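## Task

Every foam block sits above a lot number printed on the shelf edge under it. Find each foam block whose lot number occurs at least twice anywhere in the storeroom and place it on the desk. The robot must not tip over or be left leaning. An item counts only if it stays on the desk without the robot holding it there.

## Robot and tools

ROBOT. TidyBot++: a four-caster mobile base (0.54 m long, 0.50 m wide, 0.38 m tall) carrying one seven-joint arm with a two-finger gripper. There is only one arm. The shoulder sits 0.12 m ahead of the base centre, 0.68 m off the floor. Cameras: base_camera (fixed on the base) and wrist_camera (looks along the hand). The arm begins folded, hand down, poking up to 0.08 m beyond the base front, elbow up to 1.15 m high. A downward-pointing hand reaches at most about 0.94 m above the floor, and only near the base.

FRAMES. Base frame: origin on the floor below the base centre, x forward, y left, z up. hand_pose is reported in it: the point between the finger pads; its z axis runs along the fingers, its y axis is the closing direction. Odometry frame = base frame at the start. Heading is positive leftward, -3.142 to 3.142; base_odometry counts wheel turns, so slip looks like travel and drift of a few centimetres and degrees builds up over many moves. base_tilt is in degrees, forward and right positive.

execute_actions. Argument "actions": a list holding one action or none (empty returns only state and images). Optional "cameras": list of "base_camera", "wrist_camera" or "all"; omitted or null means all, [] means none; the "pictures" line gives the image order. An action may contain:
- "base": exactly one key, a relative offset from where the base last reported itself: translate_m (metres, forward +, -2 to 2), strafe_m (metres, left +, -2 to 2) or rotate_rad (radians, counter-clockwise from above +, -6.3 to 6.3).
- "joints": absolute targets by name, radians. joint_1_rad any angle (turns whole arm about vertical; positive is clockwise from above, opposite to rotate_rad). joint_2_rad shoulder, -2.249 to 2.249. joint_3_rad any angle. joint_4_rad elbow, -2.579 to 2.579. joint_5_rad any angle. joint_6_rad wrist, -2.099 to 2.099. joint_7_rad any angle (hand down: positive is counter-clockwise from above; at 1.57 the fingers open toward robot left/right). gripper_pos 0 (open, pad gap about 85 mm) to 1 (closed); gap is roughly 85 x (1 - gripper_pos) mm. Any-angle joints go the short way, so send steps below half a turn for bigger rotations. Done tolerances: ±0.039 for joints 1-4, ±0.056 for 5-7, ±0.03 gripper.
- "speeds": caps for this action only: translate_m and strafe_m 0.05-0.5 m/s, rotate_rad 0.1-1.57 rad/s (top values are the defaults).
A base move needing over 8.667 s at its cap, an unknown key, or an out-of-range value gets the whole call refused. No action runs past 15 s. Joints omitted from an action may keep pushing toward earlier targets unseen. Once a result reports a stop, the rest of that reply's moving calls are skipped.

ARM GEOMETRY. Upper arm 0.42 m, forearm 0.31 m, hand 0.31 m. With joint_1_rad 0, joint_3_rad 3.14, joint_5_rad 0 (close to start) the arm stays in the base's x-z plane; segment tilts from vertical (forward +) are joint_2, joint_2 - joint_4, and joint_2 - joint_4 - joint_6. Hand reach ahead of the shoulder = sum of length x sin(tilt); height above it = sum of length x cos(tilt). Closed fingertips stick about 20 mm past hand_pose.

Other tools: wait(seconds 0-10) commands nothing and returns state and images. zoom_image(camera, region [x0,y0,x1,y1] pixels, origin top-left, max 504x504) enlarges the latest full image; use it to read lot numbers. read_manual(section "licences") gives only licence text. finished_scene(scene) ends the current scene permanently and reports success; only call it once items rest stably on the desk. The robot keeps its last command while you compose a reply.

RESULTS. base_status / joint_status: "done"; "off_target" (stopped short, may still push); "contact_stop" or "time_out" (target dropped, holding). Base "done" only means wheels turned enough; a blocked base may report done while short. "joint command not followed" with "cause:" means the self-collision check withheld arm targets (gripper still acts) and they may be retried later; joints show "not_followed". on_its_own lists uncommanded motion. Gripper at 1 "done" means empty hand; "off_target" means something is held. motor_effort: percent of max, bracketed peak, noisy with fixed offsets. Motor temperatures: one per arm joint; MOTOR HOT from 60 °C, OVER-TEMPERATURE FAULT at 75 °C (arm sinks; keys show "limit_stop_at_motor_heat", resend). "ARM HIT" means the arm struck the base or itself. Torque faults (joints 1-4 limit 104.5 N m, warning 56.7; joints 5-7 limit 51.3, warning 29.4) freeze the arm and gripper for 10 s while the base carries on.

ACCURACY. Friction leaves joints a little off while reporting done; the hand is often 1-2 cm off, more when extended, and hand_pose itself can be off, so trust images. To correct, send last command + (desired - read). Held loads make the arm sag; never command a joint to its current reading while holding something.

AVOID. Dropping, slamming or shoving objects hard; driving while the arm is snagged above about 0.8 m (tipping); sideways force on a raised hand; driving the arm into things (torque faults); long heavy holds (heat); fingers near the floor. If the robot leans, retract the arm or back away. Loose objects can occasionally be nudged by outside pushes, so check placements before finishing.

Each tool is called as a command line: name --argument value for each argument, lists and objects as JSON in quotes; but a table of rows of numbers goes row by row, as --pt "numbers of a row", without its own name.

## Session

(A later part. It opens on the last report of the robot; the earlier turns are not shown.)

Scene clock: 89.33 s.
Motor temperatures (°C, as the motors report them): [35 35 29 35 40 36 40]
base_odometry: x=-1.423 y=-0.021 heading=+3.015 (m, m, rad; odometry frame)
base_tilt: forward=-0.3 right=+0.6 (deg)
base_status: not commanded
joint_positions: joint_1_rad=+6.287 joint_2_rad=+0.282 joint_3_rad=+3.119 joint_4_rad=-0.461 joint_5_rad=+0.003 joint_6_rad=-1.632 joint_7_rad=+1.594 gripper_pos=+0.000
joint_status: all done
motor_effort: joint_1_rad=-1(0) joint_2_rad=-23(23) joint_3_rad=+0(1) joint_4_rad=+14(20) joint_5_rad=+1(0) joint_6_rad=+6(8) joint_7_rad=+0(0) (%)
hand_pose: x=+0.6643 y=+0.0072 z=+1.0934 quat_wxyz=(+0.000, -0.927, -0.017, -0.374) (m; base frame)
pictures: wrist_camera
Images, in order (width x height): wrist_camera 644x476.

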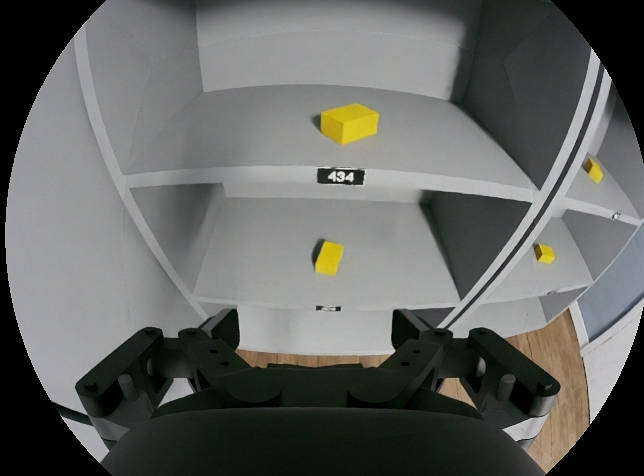

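execute_actions --actions '[{"base":{"strafe_m":-0.05}}]' --cameras '[]'

execute_actions --actions '[{"base":{"translate_m":0.3}}]' --cameras '["wrist_camera"]'

Scene clock: 90.53 s.
Motor temperatures (°C, as the motors report them): [35 35 29 35 40 36 40]
base_odometry: x=-1.417 y=+0.029 heading=+3.016 (m, m, rad; odometry frame)
base_tilt: forward=-0.3 right=+0.6 (deg)
base_status: done
joint_positions: joint_1_rad=+6.296 joint_2_rad=+0.282 joint_3_rad=+3.119 joint_4_rad=-0.461 joint_5_rad=+0.003 joint_6_rad=-1.632 joint_7_rad=+1.594 gripper_pos=+0.000
joint_status: not commanded
motor_effort: joint_1_rad=-1(2) joint_2_rad=-23(24) joint_3_rad=+0(1) joint_4_rad=+15(15) joint_5_rad=+1(0) joint_6_rad=+6(7) joint_7_rad=+0(0) (%)
hand_pose: x=+0.6644 y=+0.0026 z=+1.0933 quat_wxyz=(-0.001, -0.927, -0.013, -0.374) (m; base frame)
pictures: none
No camera images: the call's "cameras" was empty. Leave "cameras" out to get every camera's image.

Scene clock: 92.47 s.
Motor temperatures (°C, as the motors report them): [35 35 29 35 40 36 40]
base_odometry: x=-1.714 y=+0.066 heading=+3.017 (m, m, rad; odometry frame)
base_tilt: forward=-0.3 right=+0.6 (deg)
base_status: done
joint_positions: joint_1_rad=+6.296 joint_2_rad=+0.304 joint_3_rad=+3.119 joint_4_rad=-0.459 joint_5_rad=+0.003 joint_6_rad=-1.634 joint_7_rad=+1.594 gripper_pos=+0.000
joint_status: not commanded
motor_effort: joint_1_rad=+0(1) joint_2_rad=-25(27) joint_3_rad=+0(1) joint_4_rad=+15(15) joint_5_rad=+1(0) joint_6_rad=+6(7) joint_7_rad=+0(0) (%)
hand_pose: x=+0.6728 y=+0.0025 z=+1.0819 quat_wxyz=(-0.001, -0.931, -0.013, -0.364) (m; base frame)
pictures: wrist_camera
Images, in order (width x height): wrist_camera 644x476.

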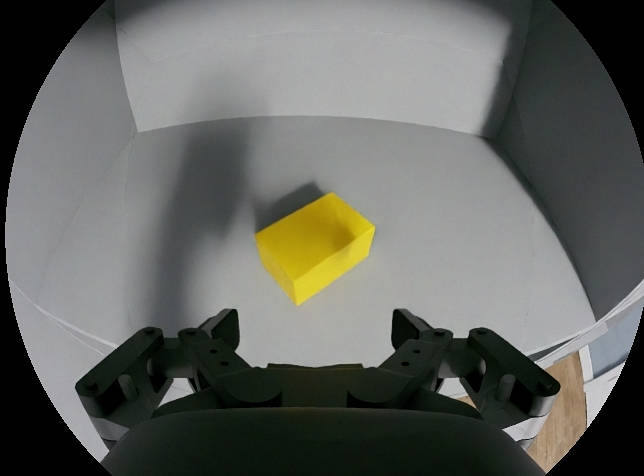

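execute_actions --actions '[{"base":{"translate_m":0.1},"joints":{"joint_7_rad":0.6,"joint_2_rad":0.29}}]' --cameras '["wrist_camera"]'

execute_actions --actions '[{"joints":{"joint_2_rad":0.4}}]' --cameras '["wrist_camera"]'

Scene clock: 93.97 s.
Motor temperatures (°C, as the motors report them): [35 35 29 35 40 36 40]
base_odometry: x=-1.814 y=+0.078 heading=+3.018 (m, m, rad; odometry frame)
base_tilt: forward=-0.3 right=+0.6 (deg)
base_status: done
joint_positions: joint_1_rad=+6.296 joint_2_rad=+0.301 joint_3_rad=+3.119 joint_4_rad=-0.459 joint_5_rad=+0.003 joint_6_rad=-1.634 joint_7_rad=+0.598 gripper_pos=+0.000
joint_status: all done
motor_effort: joint_1_rad=+0(0) joint_2_rad=-23(28) joint_3_rad=+0(1) joint_4_rad=+13(16) joint_5_rad=+1(0) joint_6_rad=+7(7) joint_7_rad=+0(0) (%)
hand_pose: x=+0.6715 y=+0.0025 z=+1.0837 quat_wxyz=(+0.174, -0.824, +0.433, -0.322) (m; base frame)
pictures: wrist_camera
Images, in order (width x height): wrist_camera 644x476.

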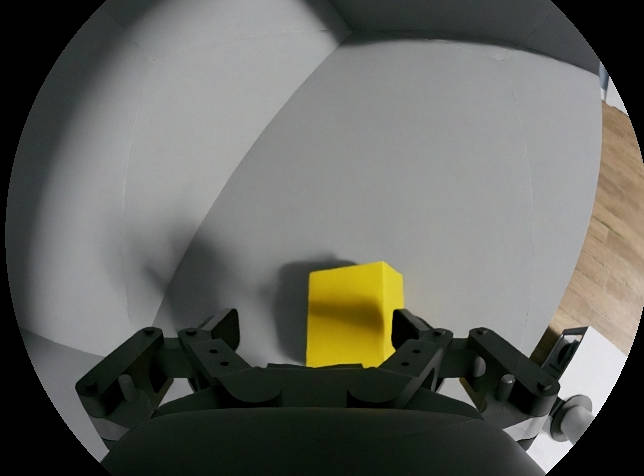

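Scene clock: 95.07 s.
Motor temperatures (°C, as the motors report them): [35 35 29 35 40 36 40]
base_odometry: x=-1.814 y=+0.078 heading=+3.018 (m, m, rad; odometry frame)
base_tilt: forward=-0.3 right=+0.6 (deg)
base_status: not commanded
joint_positions: joint_1_rad=+6.296 joint_2_rad=+0.399 joint_3_rad=+3.119 joint_4_rad=-0.453 joint_5_rad=+0.003 joint_6_rad=-1.634 joint_7_rad=+0.598 gripper_pos=+0.000
joint_status: all done
motor_effort: joint_1_rad=-1(1) joint_2_rad=-27(30) joint_3_rad=+0(1) joint_4_rad=+15(16) joint_5_rad=+1(0) joint_6_rad=+6(6) joint_7_rad=+0(0) (%)
hand_pose: x=+0.7085 y=+0.0020 z=+1.0297 quat_wxyz=(+0.154, -0.838, +0.441, -0.283) (m; base frame)
pictures: wrist_camera
Images, in order (width x height): wrist_camera 644x476.

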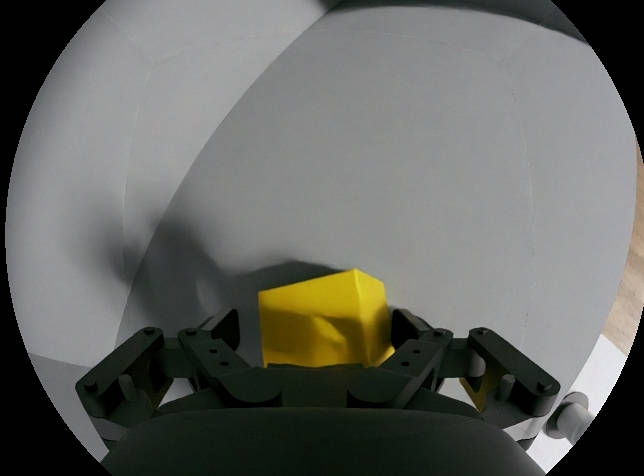

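execute_actions --actions '[{"joints":{"gripper_pos":1}}]' --cameras '[]'

execute_actions --actions '[{"joints":{"joint_2_rad":0.3}}]' --cameras '["wrist_camera"]'

Scene clock: 96.33 s.
Motor temperatures (°C, as the motors report them): [35 35 29 35 40 36 40]
base_odometry: x=-1.814 y=+0.078 heading=+3.018 (m, m, rad; odometry frame)
base_tilt: forward=-0.3 right=+0.6 (deg)
base_status: not commanded
joint_positions: joint_1_rad=+6.296 joint_2_rad=+0.396 joint_3_rad=+3.119 joint_4_rad=-0.451 joint_5_rad=+0.003 joint_6_rad=-1.634 joint_7_rad=+0.598 gripper_pos=+0.313
joint_status: gripper_pos off_target (ended at +0.313, target +1.000)
motor_effort: joint_1_rad=+0(1) joint_2_rad=-26(29) joint_3_rad=+0(0) joint_4_rad=+15(15) joint_5_rad=+1(1) joint_6_rad=+6(6) joint_7_rad=+0(0) (%)
hand_pose: x=+0.7077 y=+0.0020 z=+1.0321 quat_wxyz=(+0.155, -0.837, +0.441, -0.285) (m; base frame)
pictures: none
No camera images: the call's "cameras" was empty. Leave "cameras" out to get every camera's image.

Scene clock: 97.40 s.
Motor temperatures (°C, as the motors report them): [35 35 29 35 40 36 40]
base_odometry: x=-1.814 y=+0.078 heading=+3.018 (m, m, rad; odometry frame)
base_tilt: forward=-0.3 right=+0.6 (deg)
base_status: not commanded
joint_positions: joint_1_rad=+6.296 joint_2_rad=+0.300 joint_3_rad=+3.119 joint_4_rad=-0.451 joint_5_rad=+0.003 joint_6_rad=-1.634 joint_7_rad=+0.598 gripper_pos=+0.313
joint_status: all done
motor_effort: joint_1_rad=+0(0) joint_2_rad=-24(30) joint_3_rad=+0(0) joint_4_rad=+14(16) joint_5_rad=+1(1) joint_6_rad=+7(6) joint_7_rad=+0(0) (%)
hand_pose: x=+0.6713 y=+0.0025 z=+1.0871 quat_wxyz=(+0.175, -0.823, +0.432, -0.325) (m; base frame)
pictures: wrist_camera
Images, in order (width x height): wrist_camera 644x476.

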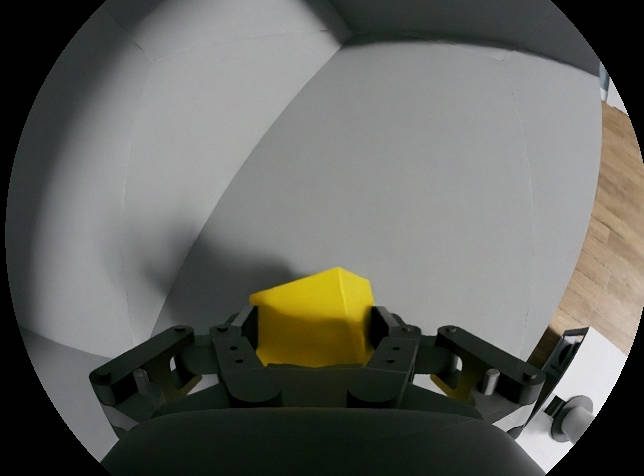

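execute_actions --actions '[{"base":{"translate_m":-1.8}}]' --cameras '[]'

execute_actions --actions '[{"base":{"strafe_m":-0.4},"joints":{"joint_1_rad":7.85,"joint_2_rad":0.4,"joint_4_rad":-1.0,"joint_6_rad":-1.5,"joint_7_rad":1.57}}]'

Scene clock: 102.67 s.
Motor temperatures (°C, as the motors report them): [35 35 29 35 40 36 40]
base_odometry: x=-0.027 y=-0.145 heading=+3.017 (m, m, rad; odometry frame)
base_tilt: forward=-0.3 right=+0.6 (deg)
base_status: done
joint_positions: joint_1_rad=+6.296 joint_2_rad=+0.301 joint_3_rad=+3.119 joint_4_rad=-0.451 joint_5_rad=+0.003 joint_6_rad=-1.636 joint_7_rad=+0.598 gripper_pos=+0.313
joint_status: not commanded
motor_effort: joint_1_rad=-1(2) joint_2_rad=-24(28) joint_3_rad=+0(1) joint_4_rad=+14(16) joint_5_rad=+1(0) joint_6_rad=+6(7) joint_7_rad=+0(0) (%)
hand_pose: x=+0.6710 y=+0.0022 z=+1.0863 quat_wxyz=(+0.175, -0.823, +0.433, -0.324) (m; base frame)
pictures: none
No camera images: the call's "cameras" was empty. Leave "cameras" out to get every camera's image.

Scene clock: 105.43 s.
Motor temperatures (°C, as the motors report them): [35 35 29 35 40 36 40]
base_odometry: x=+0.023 y=+0.252 heading=+3.016 (m, m, rad; odometry frame)
base_tilt: forward=-0.3 right=+0.6 (deg)
base_status: done
joint_positions: joint_1_rad=+7.840 joint_2_rad=+0.388 joint_3_rad=+3.119 joint_4_rad=-0.978 joint_5_rad=+0.003 joint_6_rad=-1.531 joint_7_rad=+1.547 gripper_pos=+0.313
joint_status: all done
motor_effort: joint_1_rad=+0(3) joint_2_rad=-29(33) joint_3_rad=+0(2) joint_4_rad=+17(17) joint_5_rad=+1(2) joint_6_rad=+2(7) joint_7_rad=-1(0) (%)
hand_pose: x=+0.1371 y=-0.5417 z=+0.8335 quat_wxyz=(-0.082, -0.705, +0.698, -0.091) (m; base frame)
pictures: base_camera, wrist_camera
Images, in order (width x height): base_camera 644x364, wrist_camera 644x476.

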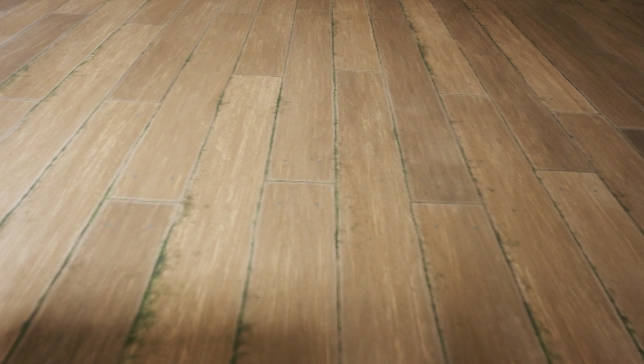

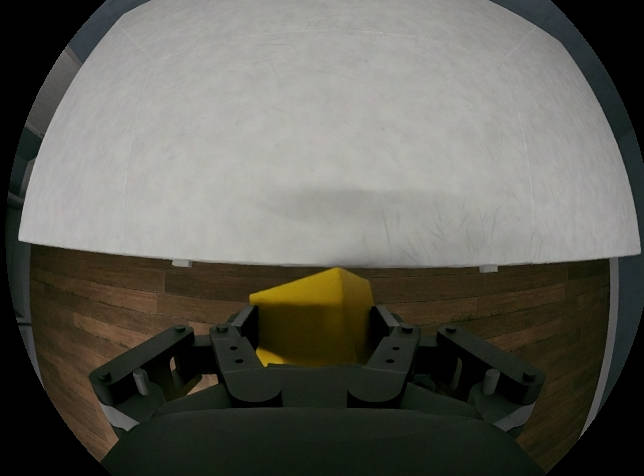

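execute_actions --actions '[{"base":{"strafe_m":-0.25}}]' --cameras '[]'

execute_actions --actions '[{"joints":{"joint_2_rad":0.48}}]' --cameras '[]'

execute_actions --actions '[{"joints":{"gripper_pos":0}}]' --cameras '[]'

execute_actions --actions '[{"joints":{"joint_2_rad":0.25}}]' --cameras '["wrist_camera"]'

execute_actions --actions '[{"base":{"strafe_m":0.68},"joints":{"joint_1_rad":6.29}}]' --cameras '[]'

execute_actions --actions '[{"base":{"translate_m":1.4},"joints":{"joint_2_rad":0.92,"joint_4_rad":-0.8,"joint_6_rad":-0.85}}]' --cameras '["wrist_camera"]'

Scene clock: 107.53 s.
Motor temperatures (°C, as the motors report them): [35 35 29 35 40 36 40]
base_odometry: x=+0.054 y=+0.500 heading=+3.016 (m, m, rad; odometry frame)
base_tilt: forward=-0.4 right=+0.6 (deg)
base_status: done
joint_positions: joint_1_rad=+7.840 joint_2_rad=+0.400 joint_3_rad=+3.119 joint_4_rad=-0.981 joint_5_rad=+0.003 joint_6_rad=-1.525 joint_7_rad=+1.547 gripper_pos=+0.313
joint_status: not commanded
motor_effort: joint_1_rad=+0(0) joint_2_rad=-30(32) joint_3_rad=+0(1) joint_4_rad=+17(17) joint_5_rad=+1(0) joint_6_rad=+2(3) joint_7_rad=+0(0) (%)
hand_pose: x=+0.1371 y=-0.5446 z=+0.8258 quat_wxyz=(-0.078, -0.706, +0.699, -0.087) (m; base frame)
pictures: none
No camera images: the call's "cameras" was empty. Leave "cameras" out to get every camera's image.

Scene clock: 108.50 s.
Motor temperatures (°C, as the motors report them): [35 35 29 35 40 36 40]
base_odometry: x=+0.054 y=+0.500 heading=+3.016 (m, m, rad; odometry frame)
base_tilt: forward=-0.4 right=+0.6 (deg)
base_status: not commanded
joint_positions: joint_1_rad=+7.840 joint_2_rad=+0.480 joint_3_rad=+3.119 joint_4_rad=-0.985 joint_5_rad=+0.003 joint_6_rad=-1.525 joint_7_rad=+1.547 gripper_pos=+0.313
joint_status: all done
motor_effort: joint_1_rad=+0(0) joint_2_rad=-32(34) joint_3_rad=+0(0) joint_4_rad=+17(18) joint_5_rad=+0(1) joint_6_rad=+2(3) joint_7_rad=+0(0) (%)
hand_pose: x=+0.1373 y=-0.5533 z=+0.7808 quat_wxyz=(-0.049, -0.708, +0.702, -0.058) (m; base frame)
pictures: none
No camera images: the call's "cameras" was empty. Leave "cameras" out to get every camera's image.

Scene clock: 109.60 s.
Motor temperatures (°C, as the motors report them): [35 35 29 35 40 36 40]
base_odometry: x=+0.054 y=+0.500 heading=+3.016 (m, m, rad; odometry frame)
base_tilt: forward=-0.3 right=+0.6 (deg)
base_status: not commanded
joint_positions: joint_1_rad=+7.840 joint_2_rad=+0.480 joint_3_rad=+3.119 joint_4_rad=-0.985 joint_5_rad=+0.003 joint_6_rad=-1.525 joint_7_rad=+1.547 gripper_pos=+0.000
joint_status: all done
motor_effort: joint_1_rad=+0(1) joint_2_rad=-31(32) joint_3_rad=+0(0) joint_4_rad=+16(17) joint_5_rad=+1(0) joint_6_rad=+1(1) joint_7_rad=+0(0) (%)
hand_pose: x=+0.1373 y=-0.5533 z=+0.7808 quat_wxyz=(-0.049, -0.708, +0.702, -0.058) (m; base frame)
pictures: none
No camera images: the call's "cameras" was empty. Leave "cameras" out to get every camera's image.

Scene clock: 111.07 s.
Motor temperatures (°C, as the motors report them): [35 35 29 35 40 36 40]
base_odometry: x=+0.054 y=+0.500 heading=+3.016 (m, m, rad; odometry frame)
base_tilt: forward=-0.3 right=+0.6 (deg)
base_status: not commanded
joint_positions: joint_1_rad=+7.840 joint_2_rad=+0.245 joint_3_rad=+3.119 joint_4_rad=-0.985 joint_5_rad=+0.003 joint_6_rad=-1.525 joint_7_rad=+1.547 gripper_pos=+0.000
joint_status: all done
motor_effort: joint_1_rad=+0(0) joint_2_rad=-24(33) joint_3_rad=+0(0) joint_4_rad=+17(17) joint_5_rad=+1(0) joint_6_rad=+3(5) joint_7_rad=+0(0) (%)
hand_pose: x=+0.1367 y=-0.5150 z=+0.9072 quat_wxyz=(-0.131, -0.698, +0.690, -0.141) (m; base frame)
pictures: wrist_camera
Images, in order (width x height): wrist_camera 644x476.

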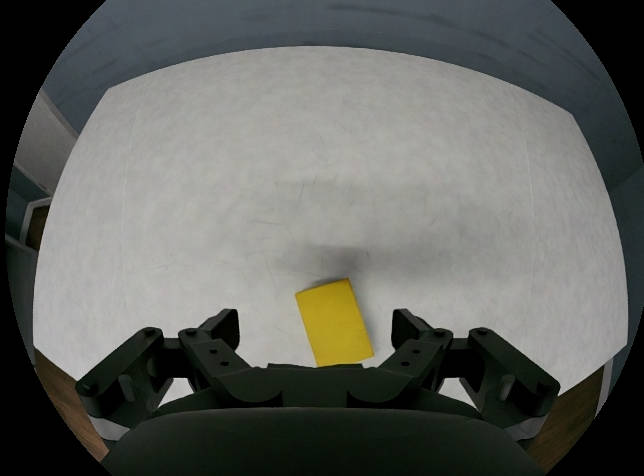

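Scene clock: 113.97 s.
Motor temperatures (°C, as the motors report them): [35 35 29 35 40 36 40]
base_odometry: x=-0.031 y=-0.175 heading=+3.016 (m, m, rad; odometry frame)
base_tilt: forward=-0.3 right=+0.6 (deg)
base_status: done
joint_positions: joint_1_rad=+6.295 joint_2_rad=+0.256 joint_3_rad=+3.119 joint_4_rad=-0.985 joint_5_rad=+0.003 joint_6_rad=-1.523 joint_7_rad=+1.547 gripper_pos=+0.000
joint_status: all done
motor_effort: joint_1_rad=+0(4) joint_2_rad=-24(28) joint_3_rad=+0(2) joint_4_rad=+17(17) joint_5_rad=+1(2) joint_6_rad=+4(4) joint_7_rad=+0(0) (%)
hand_pose: x=+0.6376 y=+0.0046 z=+0.9013 quat_wxyz=(+0.004, -0.982, +0.007, -0.188) (m; base frame)
pictures: none
No camera images: the call's "cameras" was empty. Leave "cameras" out to get every camera's image.

Scene clock: 118.13 s.
Motor temperatures (°C, as the motors report them): [35 35 29 35 40 36 40]
base_odometry: x=-1.420 y=-0.001 heading=+3.017 (m, m, rad; odometry frame)
base_tilt: forward=-0.3 right=+0.6 (deg)
base_status: done
joint_positions: joint_1_rad=+6.295 joint_2_rad=+0.922 joint_3_rad=+3.119 joint_4_rad=-0.820 joint_5_rad=+0.003 joint_6_rad=-0.875 joint_7_rad=+1.547 gripper_pos=+0.000
joint_status: all done
motor_effort: joint_1_rad=+0(1) joint_2_rad=-44(48) joint_3_rad=-1(1) joint_4_rad=+18(20) joint_5_rad=+1(1) joint_6_rad=+5(5) joint_7_rad=+0(0) (%)
hand_pose: x=+0.9200 y=+0.0037 z=+0.6134 quat_wxyz=(+0.011, -0.966, +0.012, -0.259) (m; base frame)
pictures: wrist_camera
Images, in order (width x height): wrist_camera 644x476.

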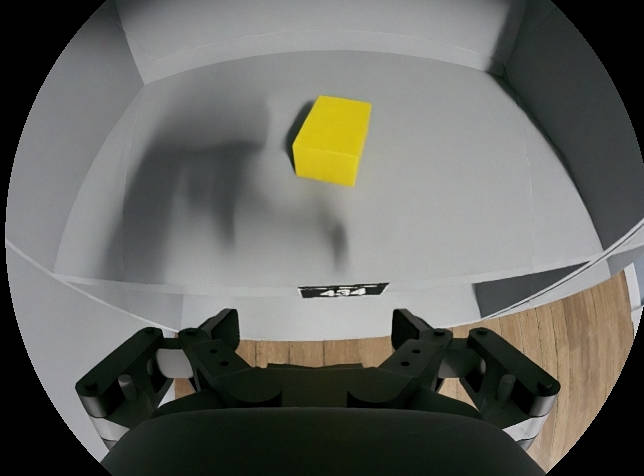

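execute_actions --actions '[{"base":{"translate_m":0.17},"joints":{"joint_7_rad":1.33,"joint_1_rad":6.33,"joint_2_rad":0.9}}]' --cameras '["wrist_camera"]'

Scene clock: 119.83 s.
Motor temperatures (°C, as the motors report them): [35 35 29 35 40 36 40]
base_odometry: x=-1.589 y=+0.019 heading=+3.017 (m, m, rad; odometry frame)
base_tilt: forward=-0.3 right=+0.6 (deg)
base_status: done
joint_positions: joint_1_rad=+6.321 joint_2_rad=+0.909 joint_3_rad=+3.119 joint_4_rad=-0.819 joint_5_rad=+0.003 joint_6_rad=-0.874 joint_7_rad=+1.332 gripper_pos=+0.000
joint_status: all done
motor_effort: joint_1_rad=-1(0) joint_2_rad=-44(47) joint_3_rad=-1(1) joint_4_rad=+18(19) joint_5_rad=+1(0) joint_6_rad=+5(5) joint_7_rad=+0(0) (%)
hand_pose: x=+0.9212 y=-0.0177 z=+0.6250 quat_wxyz=(+0.036, -0.955, +0.128, -0.265) (m; base frame)
pictures: wrist_camera
Images, in order (width x height): wrist_camera 644x476.

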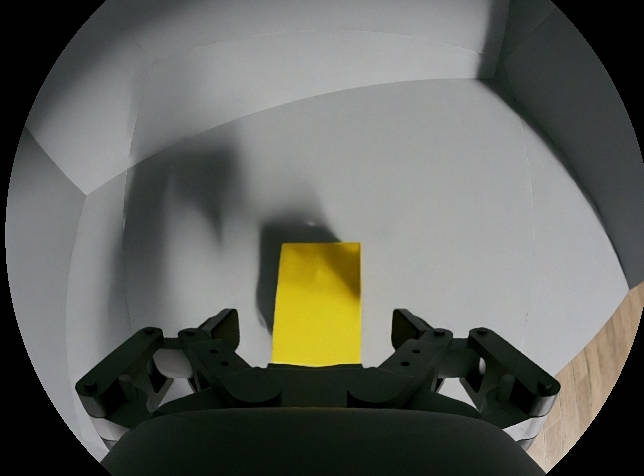

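execute_actions --actions '[{"base":{"translate_m":0.03},"joints":{"joint_2_rad":0.975}}]' --cameras '[]'

execute_actions --actions '[{"joints":{"gripper_pos":1}}]' --cameras '[]'

execute_actions --actions '[{"joints":{"joint_2_rad":0.9}}]' --cameras '["wrist_camera"]'

execute_actions --actions '[{"base":{"translate_m":-0.4}}]' --cameras '[]'

execute_actions --actions '[{"base":{"translate_m":-1.0},"joints":{"joint_2_rad":0.4,"joint_4_rad":-1.0,"joint_6_rad":-1.5}}]' --cameras '[]'

execute_actions --actions '[{"joints":{"joint_1_rad":7.85}}]' --cameras '[]'

execute_actions --actions '[{"base":{"strafe_m":-0.68}}]' --cameras '["wrist_camera"]'

Scene clock: 121.13 s.
Motor temperatures (°C, as the motors report them): [35 35 29 35 40 36 40]
base_odometry: x=-1.619 y=+0.023 heading=+3.018 (m, m, rad; odometry frame)
base_tilt: forward=-0.3 right=+0.6 (deg)
base_status: done
joint_positions: joint_1_rad=+6.321 joint_2_rad=+0.977 joint_3_rad=+3.119 joint_4_rad=-0.812 joint_5_rad=+0.003 joint_6_rad=-0.873 joint_7_rad=+1.332 gripper_pos=+0.000
joint_status: all done
motor_effort: joint_1_rad=-1(3) joint_2_rad=-45(47) joint_3_rad=-1(1) joint_4_rad=+19(20) joint_5_rad=+1(0) joint_6_rad=+5(6) joint_7_rad=+0(0) (%)
hand_pose: x=+0.9178 y=-0.0176 z=+0.5734 quat_wxyz=(+0.033, -0.963, +0.130, -0.235) (m; base frame)
pictures: none
No camera images: the call's "cameras" was empty. Leave "cameras" out to get every camera's image.

Scene clock: 122.23 s.
Motor temperatures (°C, as the motors report them): [35 35 29 35 40 36 40]
base_odometry: x=-1.619 y=+0.023 heading=+3.018 (m, m, rad; odometry frame)
base_tilt: forward=-0.3 right=+0.6 (deg)
base_status: not commanded
joint_positions: joint_1_rad=+6.321 joint_2_rad=+0.973 joint_3_rad=+3.119 joint_4_rad=-0.812 joint_5_rad=+0.003 joint_6_rad=-0.873 joint_7_rad=+1.332 gripper_pos=+0.386
joint_status: gripper_pos off_target (ended at +0.386, target +1.000)
motor_effort: joint_1_rad=-1(1) joint_2_rad=-45(47) joint_3_rad=-1(1) joint_4_rad=+18(19) joint_5_rad=+1(0) joint_6_rad=+4(6) joint_7_rad=+0(0) (%)
hand_pose: x=+0.9181 y=-0.0176 z=+0.5762 quat_wxyz=(+0.033, -0.962, +0.129, -0.237) (m; base frame)
pictures: none
No camera images: the call's "cameras" was empty. Leave "cameras" out to get every camera's image.

Scene clock: 123.20 s.
Motor temperatures (°C, as the motors report them): [35 35 29 35 40 36 40]
base_odometry: x=-1.619 y=+0.023 heading=+3.018 (m, m, rad; odometry frame)
base_tilt: forward=-0.3 right=+0.6 (deg)
base_status: not commanded
joint_positions: joint_1_rad=+6.321 joint_2_rad=+0.903 joint_3_rad=+3.119 joint_4_rad=-0.812 joint_5_rad=+0.003 joint_6_rad=-0.873 joint_7_rad=+1.332 gripper_pos=+0.386
joint_status: all done
motor_effort: joint_1_rad=-1(0) joint_2_rad=-44(47) joint_3_rad=-1(1) joint_4_rad=+18(20) joint_5_rad=+1(1) joint_6_rad=+5(5) joint_7_rad=-1(0) (%)
hand_pose: x=+0.9237 y=-0.0178 z=+0.6328 quat_wxyz=(+0.036, -0.953, +0.128, -0.271) (m; base frame)
pictures: wrist_camera
Images, in order (width x height): wrist_camera 644x476.

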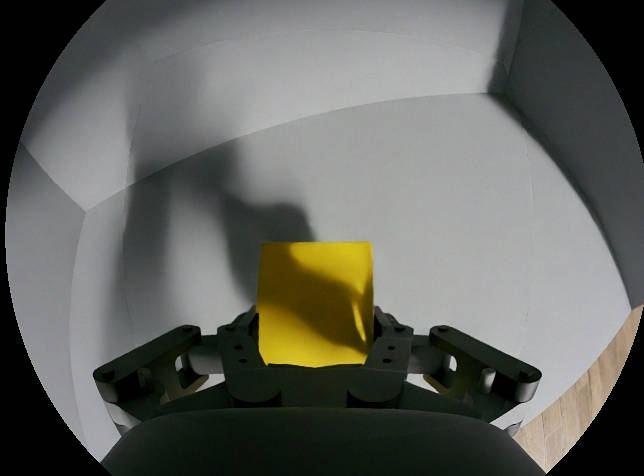

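Scene clock: 125.53 s.
Motor temperatures (°C, as the motors report them): [35 35 29 35 40 36 40]
base_odometry: x=-1.222 y=-0.026 heading=+3.018 (m, m, rad; odometry frame)
base_tilt: forward=-0.3 right=+0.6 (deg)
base_status: done
joint_positions: joint_1_rad=+6.322 joint_2_rad=+0.903 joint_3_rad=+3.119 joint_4_rad=-0.812 joint_5_rad=+0.003 joint_6_rad=-0.873 joint_7_rad=+1.332 gripper_pos=+0.386
joint_status: not commanded
motor_effort: joint_1_rad=-1(5) joint_2_rad=-43(47) joint_3_rad=-1(3) joint_4_rad=+18(20) joint_5_rad=+1(0) joint_6_rad=+5(6) joint_7_rad=+0(0) (%)
hand_pose: x=+0.9238 y=-0.0183 z=+0.6329 quat_wxyz=(+0.036, -0.953, +0.128, -0.271) (m; base frame)
pictures: none
No camera images: the call's "cameras" was empty. Leave "cameras" out to get every camera's image.

Scene clock: 128.90 s.
Motor temperatures (°C, as the motors report them): [35 35 29 35 40 36 40]
base_odometry: x=-0.229 y=-0.149 heading=+3.018 (m, m, rad; odometry frame)
base_tilt: forward=-0.3 right=+0.6 (deg)
base_status: done
joint_positions: joint_1_rad=+6.322 joint_2_rad=+0.398 joint_3_rad=+3.119 joint_4_rad=-0.980 joint_5_rad=+0.003 joint_6_rad=-1.478 joint_7_rad=+1.332 gripper_pos=+0.386
joint_status: all done
motor_effort: joint_1_rad=-1(0) joint_2_rad=-29(48) joint_3_rad=+0(1) joint_4_rad=+17(20) joint_5_rad=+1(0) joint_6_rad=+3(5) joint_7_rad=+0(0) (%)
hand_pose: x=+0.6779 y=-0.0108 z=+0.8314 quat_wxyz=(+0.018, -0.982, +0.127, -0.141) (m; base frame)
pictures: none
No camera images: the call's "cameras" was empty. Leave "cameras" out to get every camera's image.

Scene clock: 131.63 s.
Motor temperatures (°C, as the motors report them): [35 35 29 35 40 36 40]
base_odometry: x=-0.229 y=-0.149 heading=+3.018 (m, m, rad; odometry frame)
base_tilt: forward=-0.3 right=+0.6 (deg)
base_status: not commanded
joint_positions: joint_1_rad=+7.840 joint_2_rad=+0.398 joint_3_rad=+3.119 joint_4_rad=-0.980 joint_5_rad=+0.003 joint_6_rad=-1.478 joint_7_rad=+1.332 gripper_pos=+0.386
joint_status: all done
motor_effort: joint_1_rad=+0(3) joint_2_rad=-30(31) joint_3_rad=+0(2) joint_4_rad=+17(17) joint_5_rad=+0(0) joint_6_rad=+3(3) joint_7_rad=+0(0) (%)
hand_pose: x=+0.1374 y=-0.5587 z=+0.8314 quat_wxyz=(-0.084, -0.624, +0.768, -0.115) (m; base frame)
pictures: none
No camera images: the call's "cameras" was empty. Leave "cameras" out to get every camera's image.

Scene clock: 134.37 s.
Motor temperatures (°C, as the motors report them): [35 35 29 35 40 36 40]
base_odometry: x=-0.145 y=+0.526 heading=+3.018 (m, m, rad; odometry frame)
base_tilt: forward=-0.3 right=+0.6 (deg)
base_status: done
joint_positions: joint_1_rad=+7.840 joint_2_rad=+0.400 joint_3_rad=+3.119 joint_4_rad=-0.982 joint_5_rad=+0.003 joint_6_rad=-1.479 joint_7_rad=+1.332 gripper_pos=+0.386
joint_status: not commanded
motor_effort: joint_1_rad=+0(0) joint_2_rad=-30(33) joint_3_rad=+0(0) joint_4_rad=+17(18) joint_5_rad=+1(1) joint_6_rad=+3(3) joint_7_rad=+0(0) (%)
hand_pose: x=+0.1374 y=-0.5584 z=+0.8294 quat_wxyz=(-0.082, -0.625, +0.768, -0.113) (m; base frame)
pictures: wrist_camera
Images, in order (width x height): wrist_camera 644x476.

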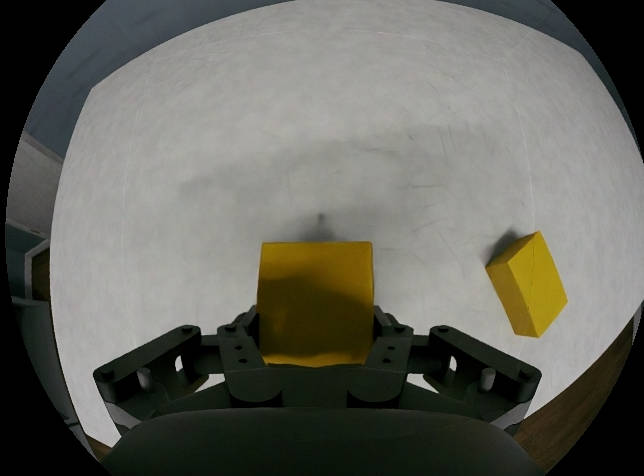

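execute_actions --actions '[{"joints":{"joint_2_rad":0.48}}]' --cameras '[]'

execute_actions --actions '[{"joints":{"gripper_pos":0}}]' --cameras '[]'

execute_actions --actions '[{"joints":{"joint_2_rad":0.2}}]' --cameras '["wrist_camera"]'

execute_actions --actions '[{"base":{"strafe_m":0.29},"joints":{"joint_2_rad":-0.38}}]' --cameras '[]'

execute_actions --actions '[{"base":{"translate_m":-1.55},"joints":{"joint_1_rad":6.29,"joint_4_rad":-2.0,"joint_6_rad":-1.66,"joint_7_rad":1.57}}]' --cameras '[]'

execute_actions --actions '[{"base":{"rotate_rad":-1.573}}]' --cameras '["base_camera"]'

execute_actions --actions '[{"base":{"translate_m":-2.0}}]' --cameras '["base_camera"]'

execute_actions --actions '[{"base":{"strafe_m":1.4}}]' --cameras '[]'

execute_actions --actions '[{"base":{"strafe_m":1.32},"joints":{"joint_4_rad":-0.44}}]' --cameras '[]'

execute_actions --actions '[{"joints":{"joint_2_rad":0.3}}]'

Scene clock: 135.77 s.
Motor temperatures (°C, as the motors report them): [35 35 29 35 40 36 40]
base_odometry: x=-0.145 y=+0.525 heading=+3.018 (m, m, rad; odometry frame)
base_tilt: forward=-0.3 right=+0.6 (deg)
base_status: not commanded
joint_positions: joint_1_rad=+7.840 joint_2_rad=+0.480 joint_3_rad=+3.119 joint_4_rad=-0.985 joint_5_rad=+0.003 joint_6_rad=-1.479 joint_7_rad=+1.332 gripper_pos=+0.386
joint_status: all done
motor_effort: joint_1_rad=+0(1) joint_2_rad=-32(34) joint_3_rad=+0(1) joint_4_rad=+17(18) joint_5_rad=+1(1) joint_6_rad=+2(3) joint_7_rad=+0(0) (%)
hand_pose: x=+0.1375 y=-0.5675 z=+0.7833 quat_wxyz=(-0.057, -0.627, +0.772, -0.081) (m; base frame)
pictures: none
No camera images: the call's "cameras" was empty. Leave "cameras" out to get every camera's image.

Scene clock: 136.87 s.
Motor temperatures (°C, as the motors report them): [35 35 29 35 40 36 40]
base_odometry: x=-0.145 y=+0.525 heading=+3.018 (m, m, rad; odometry frame)
base_tilt: forward=-0.3 right=+0.6 (deg)
base_status: not commanded
joint_positions: joint_1_rad=+7.840 joint_2_rad=+0.480 joint_3_rad=+3.119 joint_4_rad=-0.985 joint_5_rad=+0.003 joint_6_rad=-1.479 joint_7_rad=+1.332 gripper_pos=+0.000
joint_status: all done
motor_effort: joint_1_rad=+0(1) joint_2_rad=-31(33) joint_3_rad=+0(0) joint_4_rad=+17(17) joint_5_rad=+1(1) joint_6_rad=+2(2) joint_7_rad=+0(0) (%)
hand_pose: x=+0.1375 y=-0.5675 z=+0.7833 quat_wxyz=(-0.057, -0.627, +0.772, -0.081) (m; base frame)
pictures: none
No camera images: the call's "cameras" was empty. Leave "cameras" out to get every camera's image.

Scene clock: 138.43 s.
Motor temperatures (°C, as the motors report them): [35 35 29 35 40 36 40]
base_odometry: x=-0.145 y=+0.525 heading=+3.018 (m, m, rad; odometry frame)
base_tilt: forward=-0.4 right=+0.6 (deg)
base_status: not commanded
joint_positions: joint_1_rad=+7.840 joint_2_rad=+0.195 joint_3_rad=+3.119 joint_4_rad=-0.985 joint_5_rad=+0.003 joint_6_rad=-1.479 joint_7_rad=+1.332 gripper_pos=+0.000
joint_status: all done
motor_effort: joint_1_rad=+0(0) joint_2_rad=-23(34) joint_3_rad=+0(0) joint_4_rad=+17(18) joint_5_rad=+1(1) joint_6_rad=+5(5) joint_7_rad=+0(0) (%)
hand_pose: x=+0.1368 y=-0.5160 z=+0.9389 quat_wxyz=(-0.144, -0.613, +0.753, -0.191) (m; base frame)
pictures: wrist_camera
Images, in order (width x height): wrist_camera 644x476.

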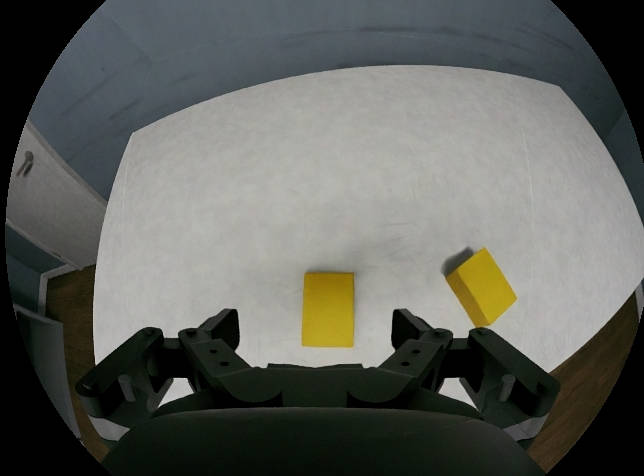

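Scene clock: 140.57 s.
Motor temperatures (°C, as the motors report them): [35 35 29 35 40 36 40]
base_odometry: x=-0.180 y=+0.238 heading=+3.018 (m, m, rad; odometry frame)
base_tilt: forward=-0.3 right=+0.6 (deg)
base_status: done
joint_positions: joint_1_rad=+7.841 joint_2_rad=-0.387 joint_3_rad=+3.119 joint_4_rad=-0.986 joint_5_rad=+0.003 joint_6_rad=-1.479 joint_7_rad=+1.332 gripper_pos=+0.000
joint_status: all done
motor_effort: joint_1_rad=+0(1) joint_2_rad=-1(27) joint_3_rad=+0(1) joint_4_rad=+13(18) joint_5_rad=+1(1) joint_6_rad=+8(9) joint_7_rad=+0(1) (%)
hand_pose: x=+0.1333 y=-0.2902 z=+1.1796 quat_wxyz=(-0.311, -0.545, +0.668, -0.401) (m; base frame)
pictures: none
No camera images: the call's "cameras" was empty. Leave "cameras" out to get every camera's image.

Scene clock: 145.03 s.
Motor temperatures (°C, as the motors report them): [35 35 29 35 40 36 40]
base_odometry: x=+1.358 y=+0.046 heading=+3.018 (m, m, rad; odometry frame)
base_tilt: forward=-0.3 right=+0.6 (deg)
base_status: done
joint_positions: joint_1_rad=+6.307 joint_2_rad=-0.387 joint_3_rad=+3.119 joint_4_rad=-1.979 joint_5_rad=+0.003 joint_6_rad=-1.634 joint_7_rad=+1.546 gripper_pos=+0.000
joint_status: all done
motor_effort: joint_1_rad=-1(1) joint_2_rad=-2(4) joint_3_rad=+1(3) joint_4_rad=+15(17) joint_5_rad=+1(2) joint_6_rad=-1(8) joint_7_rad=+0(0) (%)
hand_pose: x=+0.2480 y=+0.0006 z=+0.7544 quat_wxyz=(-0.006, -0.999, +0.014, +0.042) (m; base frame)
pictures: none
No camera images: the call's "cameras" was empty. Leave "cameras" out to get every camera's image.

Scene clock: 147.33 s.
Motor temperatures (°C, as the motors report them): [35 35 29 35 40 36 40]
base_odometry: x=+1.358 y=+0.046 heading=+1.445 (m, m, rad; odometry frame)
base_tilt: forward=-0.3 right=+0.6 (deg)
base_status: done
joint_positions: joint_1_rad=+6.306 joint_2_rad=-0.387 joint_3_rad=+3.119 joint_4_rad=-1.979 joint_5_rad=+0.003 joint_6_rad=-1.634 joint_7_rad=+1.546 gripper_pos=+0.000
joint_status: not commanded
motor_effort: joint_1_rad=+0(1) joint_2_rad=-2(3) joint_3_rad=+1(1) joint_4_rad=+15(16) joint_5_rad=+1(1) joint_6_rad=-1(1) joint_7_rad=+0(0) (%)
hand_pose: x=+0.2480 y=+0.0007 z=+0.7544 quat_wxyz=(-0.006, -0.999, +0.014, +0.042) (m; base frame)
pictures: base_camera
Images, in order (width x height): base_camera 644x364.

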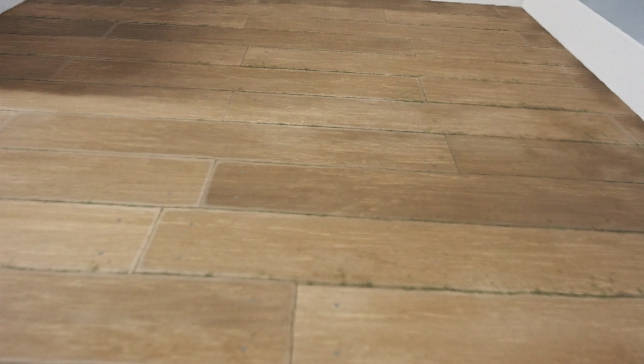

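Scene clock: 152.70 s.
Motor temperatures (°C, as the motors report them): [35 35 29 35 40 36 40]
base_odometry: x=+1.106 y=-1.938 heading=+1.445 (m, m, rad; odometry frame)
base_tilt: forward=-0.4 right=+0.6 (deg)
base_status: done
joint_positions: joint_1_rad=+6.306 joint_2_rad=-0.385 joint_3_rad=+3.119 joint_4_rad=-1.980 joint_5_rad=+0.003 joint_6_rad=-1.634 joint_7_rad=+1.546 gripper_pos=+0.000
joint_status: not commanded
motor_effort: joint_1_rad=+0(1) joint_2_rad=-2(5) joint_3_rad=+1(1) joint_4_rad=+15(16) joint_5_rad=+1(1) joint_6_rad=+0(1) joint_7_rad=+0(0) (%)
hand_pose: x=+0.2479 y=+0.0007 z=+0.7540 quat_wxyz=(-0.006, -0.999, +0.014, +0.044) (m; base frame)
pictures: base_camera
Images, in order (width x height): base_camera 644x364.

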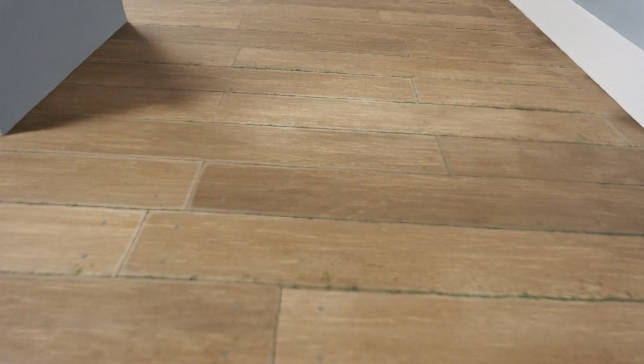

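Scene clock: 156.87 s.
Motor temperatures (°C, as the motors report them): [35 35 29 35 40 36 40]
base_odometry: x=-0.283 y=-1.763 heading=+1.445 (m, m, rad; odometry frame)
base_tilt: forward=-0.4 right=+0.6 (deg)
base_status: done
joint_positions: joint_1_rad=+6.306 joint_2_rad=-0.385 joint_3_rad=+3.119 joint_4_rad=-1.980 joint_5_rad=+0.003 joint_6_rad=-1.634 joint_7_rad=+1.546 gripper_pos=+0.000
joint_status: not commanded
motor_effort: joint_1_rad=+0(1) joint_2_rad=-2(2) joint_3_rad=+1(2) joint_4_rad=+14(16) joint_5_rad=+1(0) joint_6_rad=+0(0) joint_7_rad=+0(0) (%)
hand_pose: x=+0.2478 y=+0.0007 z=+0.7540 quat_wxyz=(-0.006, -0.999, +0.014, +0.044) (m; base frame)
pictures: none
No camera images: the call's "cameras" was empty. Leave "cameras" out to get every camera's image.

Scene clock: 160.87 s.
Motor temperatures (°C, as the motors report them): [35 35 29 35 40 36 40]
base_odometry: x=-1.593 y=-1.599 heading=+1.446 (m, m, rad; odometry frame)
base_tilt: forward=-0.4 right=+0.6 (deg)
base_status: done
joint_positions: joint_1_rad=+6.306 joint_2_rad=-0.385 joint_3_rad=+3.119 joint_4_rad=-0.459 joint_5_rad=+0.003 joint_6_rad=-1.634 joint_7_rad=+1.546 gripper_pos=+0.000
joint_status: all done
motor_effort: joint_1_rad=-1(1) joint_2_rad=+6(8) joint_3_rad=+1(2) joint_4_rad=+6(17) joint_5_rad=+1(2) joint_6_rad=+8(9) joint_7_rad=+0(0) (%)
hand_pose: x=+0.2923 y=+0.0056 z=+1.3426 quat_wxyz=(+0.003, -0.754, +0.009, -0.657) (m; base frame)
pictures: none
No camera images: the call's "cameras" was empty. Leave "cameras" out to get every camera's image.

Scene clock: 162.93 s.
Motor temperatures (°C, as the motors report them): [35 35 29 35 40 36 40]
base_odometry: x=-1.593 y=-1.599 heading=+1.446 (m, m, rad; odometry frame)
base_tilt: forward=-0.3 right=+0.6 (deg)
base_status: not commanded
joint_positions: joint_1_rad=+6.306 joint_2_rad=+0.304 joint_3_rad=+3.119 joint_4_rad=-0.453 joint_5_rad=+0.003 joint_6_rad=-1.634 joint_7_rad=+1.546 gripper_pos=+0.000
joint_status: all done
motor_effort: joint_1_rad=-1(1) joint_2_rad=-24(26) joint_3_rad=+0(1) joint_4_rad=+14(16) joint_5_rad=+1(1) joint_6_rad=+7(9) joint_7_rad=+0(0) (%)
hand_pose: x=+0.6726 y=-0.0033 z=+1.0845 quat_wxyz=(+0.006, -0.930, +0.014, -0.367) (m; base frame)
pictures: base_camera, wrist_camera
Images, in order (width x height): base_camera 644x364, wrist_camera 644x476.

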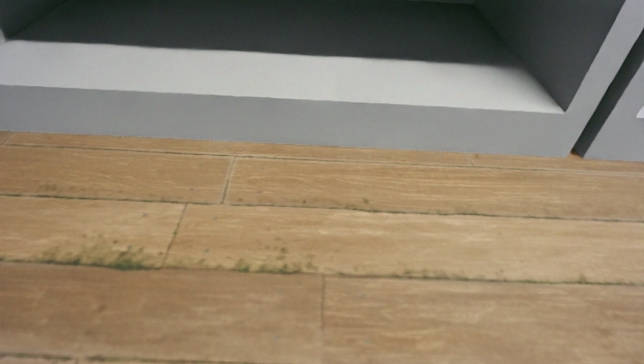

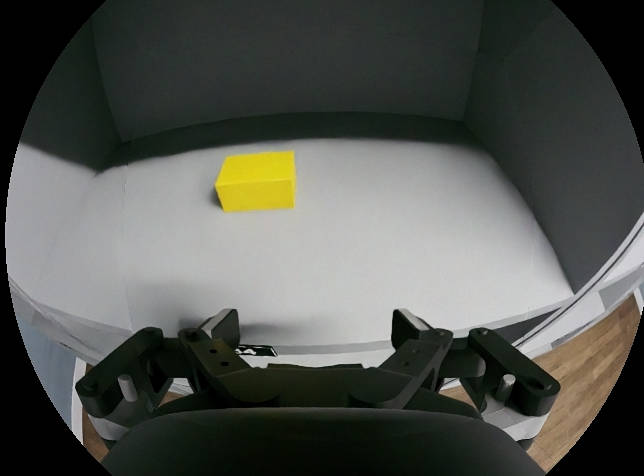

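execute_actions --actions '[{"base":{"strafe_m":0.075},"joints":{"joint_6_rad":-1.9,"joint_2_rad":0.22}}]' --cameras '["wrist_camera"]'

Scene clock: 164.30 s.
Motor temperatures (°C, as the motors report them): [35 35 29 35 40 36 40]
base_odometry: x=-1.668 y=-1.590 heading=+1.446 (m, m, rad; odometry frame)
base_tilt: forward=-0.3 right=+0.6 (deg)
base_status: done
joint_positions: joint_1_rad=+6.297 joint_2_rad=+0.219 joint_3_rad=+3.119 joint_4_rad=-0.452 joint_5_rad=+0.003 joint_6_rad=-1.885 joint_7_rad=+1.546 gripper_pos=+0.000
joint_status: all done
motor_effort: joint_1_rad=+0(2) joint_2_rad=-19(27) joint_3_rad=+0(1) joint_4_rad=+13(15) joint_5_rad=+1(0) joint_6_rad=+6(6) joint_7_rad=-1(0) (%)
hand_pose: x=+0.5776 y=+0.0024 z=+1.0796 quat_wxyz=(+0.006, -0.957, +0.010, -0.289) (m; base frame)
pictures: wrist_camera
Images, in order (width x height): wrist_camera 644x476.

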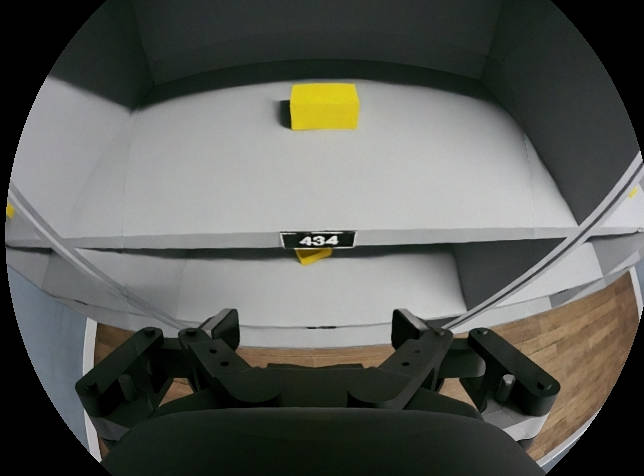

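execute_actions --actions '[{"joints":{"joint_6_rad":-2.07,"joint_2_rad":0.14,"joint_7_rad":0.0}}]' --cameras '[]'

execute_actions --actions '[{"base":{"translate_m":0.34}}]' --cameras '["wrist_camera"]'

Scene clock: 166.30 s.
Motor temperatures (°C, as the motors report them): [35 35 29 35 40 36 40]
base_odometry: x=-1.668 y=-1.590 heading=+1.446 (m, m, rad; odometry frame)
base_tilt: forward=-0.3 right=+0.6 (deg)
base_status: not commanded
joint_positions: joint_1_rad=+6.297 joint_2_rad=+0.154 joint_3_rad=+3.119 joint_4_rad=-0.452 joint_5_rad=+0.003 joint_6_rad=-2.043 joint_7_rad=-0.002 gripper_pos=+0.000
joint_status: all done
motor_effort: joint_1_rad=-1(0) joint_2_rad=-16(20) joint_3_rad=+0(0) joint_4_rad=+11(13) joint_5_rad=+1(1) joint_6_rad=+4(5) joint_7_rad=+0(0) (%)
hand_pose: x=+0.5094 y=+0.0026 z=+1.0818 quat_wxyz=(+0.174, -0.687, +0.684, -0.171) (m; base frame)
pictures: none
No camera images: the call's "cameras" was empty. Leave "cameras" out to get every camera's image.

Scene clock: 168.33 s.
Motor temperatures (°C, as the motors report them): [35 35 29 35 40 36 40]
base_odometry: x=-1.625 y=-1.252 heading=+1.447 (m, m, rad; odometry frame)
base_tilt: forward=-0.3 right=+0.6 (deg)
base_status: done
joint_positions: joint_1_rad=+6.297 joint_2_rad=+0.148 joint_3_rad=+3.119 joint_4_rad=-0.452 joint_5_rad=+0.003 joint_6_rad=-2.043 joint_7_rad=-0.002 gripper_pos=+0.000
joint_status: not commanded
motor_effort: joint_1_rad=+0(1) joint_2_rad=-16(21) joint_3_rad=+0(0) joint_4_rad=+11(12) joint_5_rad=+1(1) joint_6_rad=+4(5) joint_7_rad=+0(0) (%)
hand_pose: x=+0.5071 y=+0.0026 z=+1.0839 quat_wxyz=(+0.175, -0.687, +0.684, -0.173) (m; base frame)
pictures: wrist_camera
Images, in order (width x height): wrist_camera 644x476.

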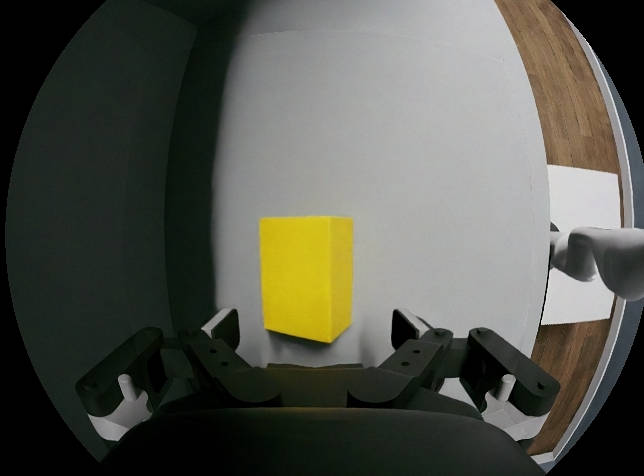

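execute_actions --actions '[{"base":{"strafe_m":-0.045}}]' --cameras '[]'

execute_actions --actions '[{"base":{"translate_m":-0.015},"joints":{"joint_2_rad":0.285}}]' --cameras '["wrist_camera"]'

execute_actions --actions '[{"joints":{"gripper_pos":1}}]' --cameras '[]'

execute_actions --actions '[{"joints":{"joint_2_rad":0.15}}]' --cameras '["wrist_camera"]'

Scene clock: 169.53 s.
Motor temperatures (°C, as the motors report them): [35 35 29 35 40 36 40]
base_odometry: x=-1.581 y=-1.258 heading=+1.447 (m, m, rad; odometry frame)
base_tilt: forward=-0.3 right=+0.6 (deg)
base_status: done
joint_positions: joint_1_rad=+6.296 joint_2_rad=+0.148 joint_3_rad=+3.119 joint_4_rad=-0.452 joint_5_rad=+0.003 joint_6_rad=-2.043 joint_7_rad=-0.002 gripper_pos=+0.000
joint_status: not commanded
motor_effort: joint_1_rad=-1(2) joint_2_rad=-16(17) joint_3_rad=+0(1) joint_4_rad=+11(12) joint_5_rad=+1(0) joint_6_rad=+5(5) joint_7_rad=+0(0) (%)
hand_pose: x=+0.5070 y=+0.0027 z=+1.0839 quat_wxyz=(+0.175, -0.687, +0.684, -0.173) (m; base frame)
pictures: none
No camera images: the call's "cameras" was empty. Leave "cameras" out to get every camera's image.

Scene clock: 170.90 s.
Motor temperatures (°C, as the motors report them): [35 35 29 35 40 36 40]
base_odometry: x=-1.582 y=-1.272 heading=+1.447 (m, m, rad; odometry frame)
base_tilt: forward=-0.3 right=+0.6 (deg)
base_status: done
joint_positions: joint_1_rad=+6.296 joint_2_rad=+0.290 joint_3_rad=+3.119 joint_4_rad=-0.452 joint_5_rad=+0.003 joint_6_rad=-2.044 joint_7_rad=-0.002 gripper_pos=+0.000
joint_status: all done
motor_effort: joint_1_rad=-1(0) joint_2_rad=-21(25) joint_3_rad=+0(0) joint_4_rad=+13(14) joint_5_rad=+1(1) joint_6_rad=+3(6) joint_7_rad=+0(0) (%)
hand_pose: x=+0.5600 y=+0.0020 z=+1.0251 quat_wxyz=(+0.127, -0.697, +0.695, -0.123) (m; base frame)
pictures: wrist_camera
Images, in order (width x height): wrist_camera 644x476.

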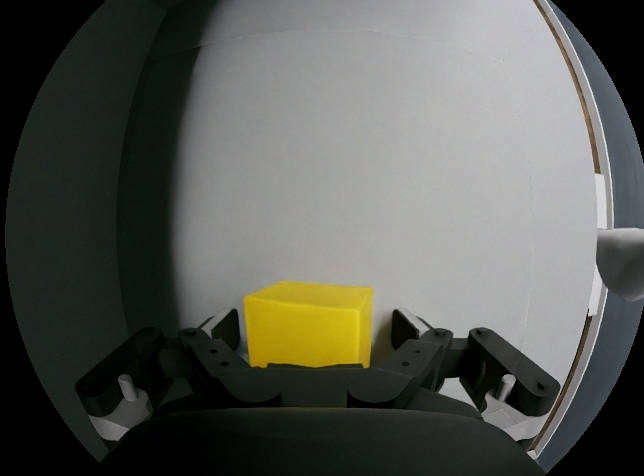

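Scene clock: 172.00 s.
Motor temperatures (°C, as the motors report them): [35 35 29 35 40 36 40]
base_odometry: x=-1.583 y=-1.272 heading=+1.447 (m, m, rad; odometry frame)
base_tilt: forward=-0.3 right=+0.6 (deg)
base_status: not commanded
joint_positions: joint_1_rad=+6.296 joint_2_rad=+0.288 joint_3_rad=+3.119 joint_4_rad=-0.441 joint_5_rad=+0.003 joint_6_rad=-2.041 joint_7_rad=-0.002 gripper_pos=+0.341
joint_status: gripper_pos off_target (ended at +0.341, target +1.000)
motor_effort: joint_1_rad=-1(1) joint_2_rad=-22(23) joint_3_rad=+0(1) joint_4_rad=+13(13) joint_5_rad=+1(0) joint_6_rad=+3(8) joint_7_rad=+0(0) (%)
hand_pose: x=+0.5606 y=+0.0020 z=+1.0296 quat_wxyz=(+0.132, -0.696, +0.694, -0.128) (m; base frame)
pictures: none
No camera images: the call's "cameras" was empty. Leave "cameras" out to get every camera's image.

Scene clock: 173.30 s.
Motor temperatures (°C, as the motors report them): [35 35 29 35 40 36 40]
base_odometry: x=-1.583 y=-1.272 heading=+1.447 (m, m, rad; odometry frame)
base_tilt: forward=-0.3 right=+0.6 (deg)
base_status: not commanded
joint_positions: joint_1_rad=+6.296 joint_2_rad=+0.146 joint_3_rad=+3.119 joint_4_rad=-0.441 joint_5_rad=+0.003 joint_6_rad=-2.043 joint_7_rad=-0.002 gripper_pos=+0.341
joint_status: all done
motor_effort: joint_1_rad=+0(1) joint_2_rad=-16(24) joint_3_rad=+0(0) joint_4_rad=+11(14) joint_5_rad=+1(1) joint_6_rad=+5(5) joint_7_rad=+0(0) (%)
hand_pose: x=+0.5064 y=+0.0027 z=+1.0881 quat_wxyz=(+0.180, -0.686, +0.683, -0.177) (m; base frame)
pictures: wrist_camera
Images, in order (width x height): wrist_camera 644x476.

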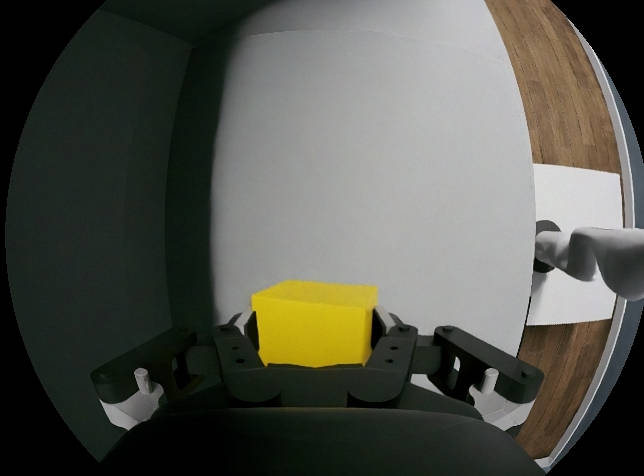

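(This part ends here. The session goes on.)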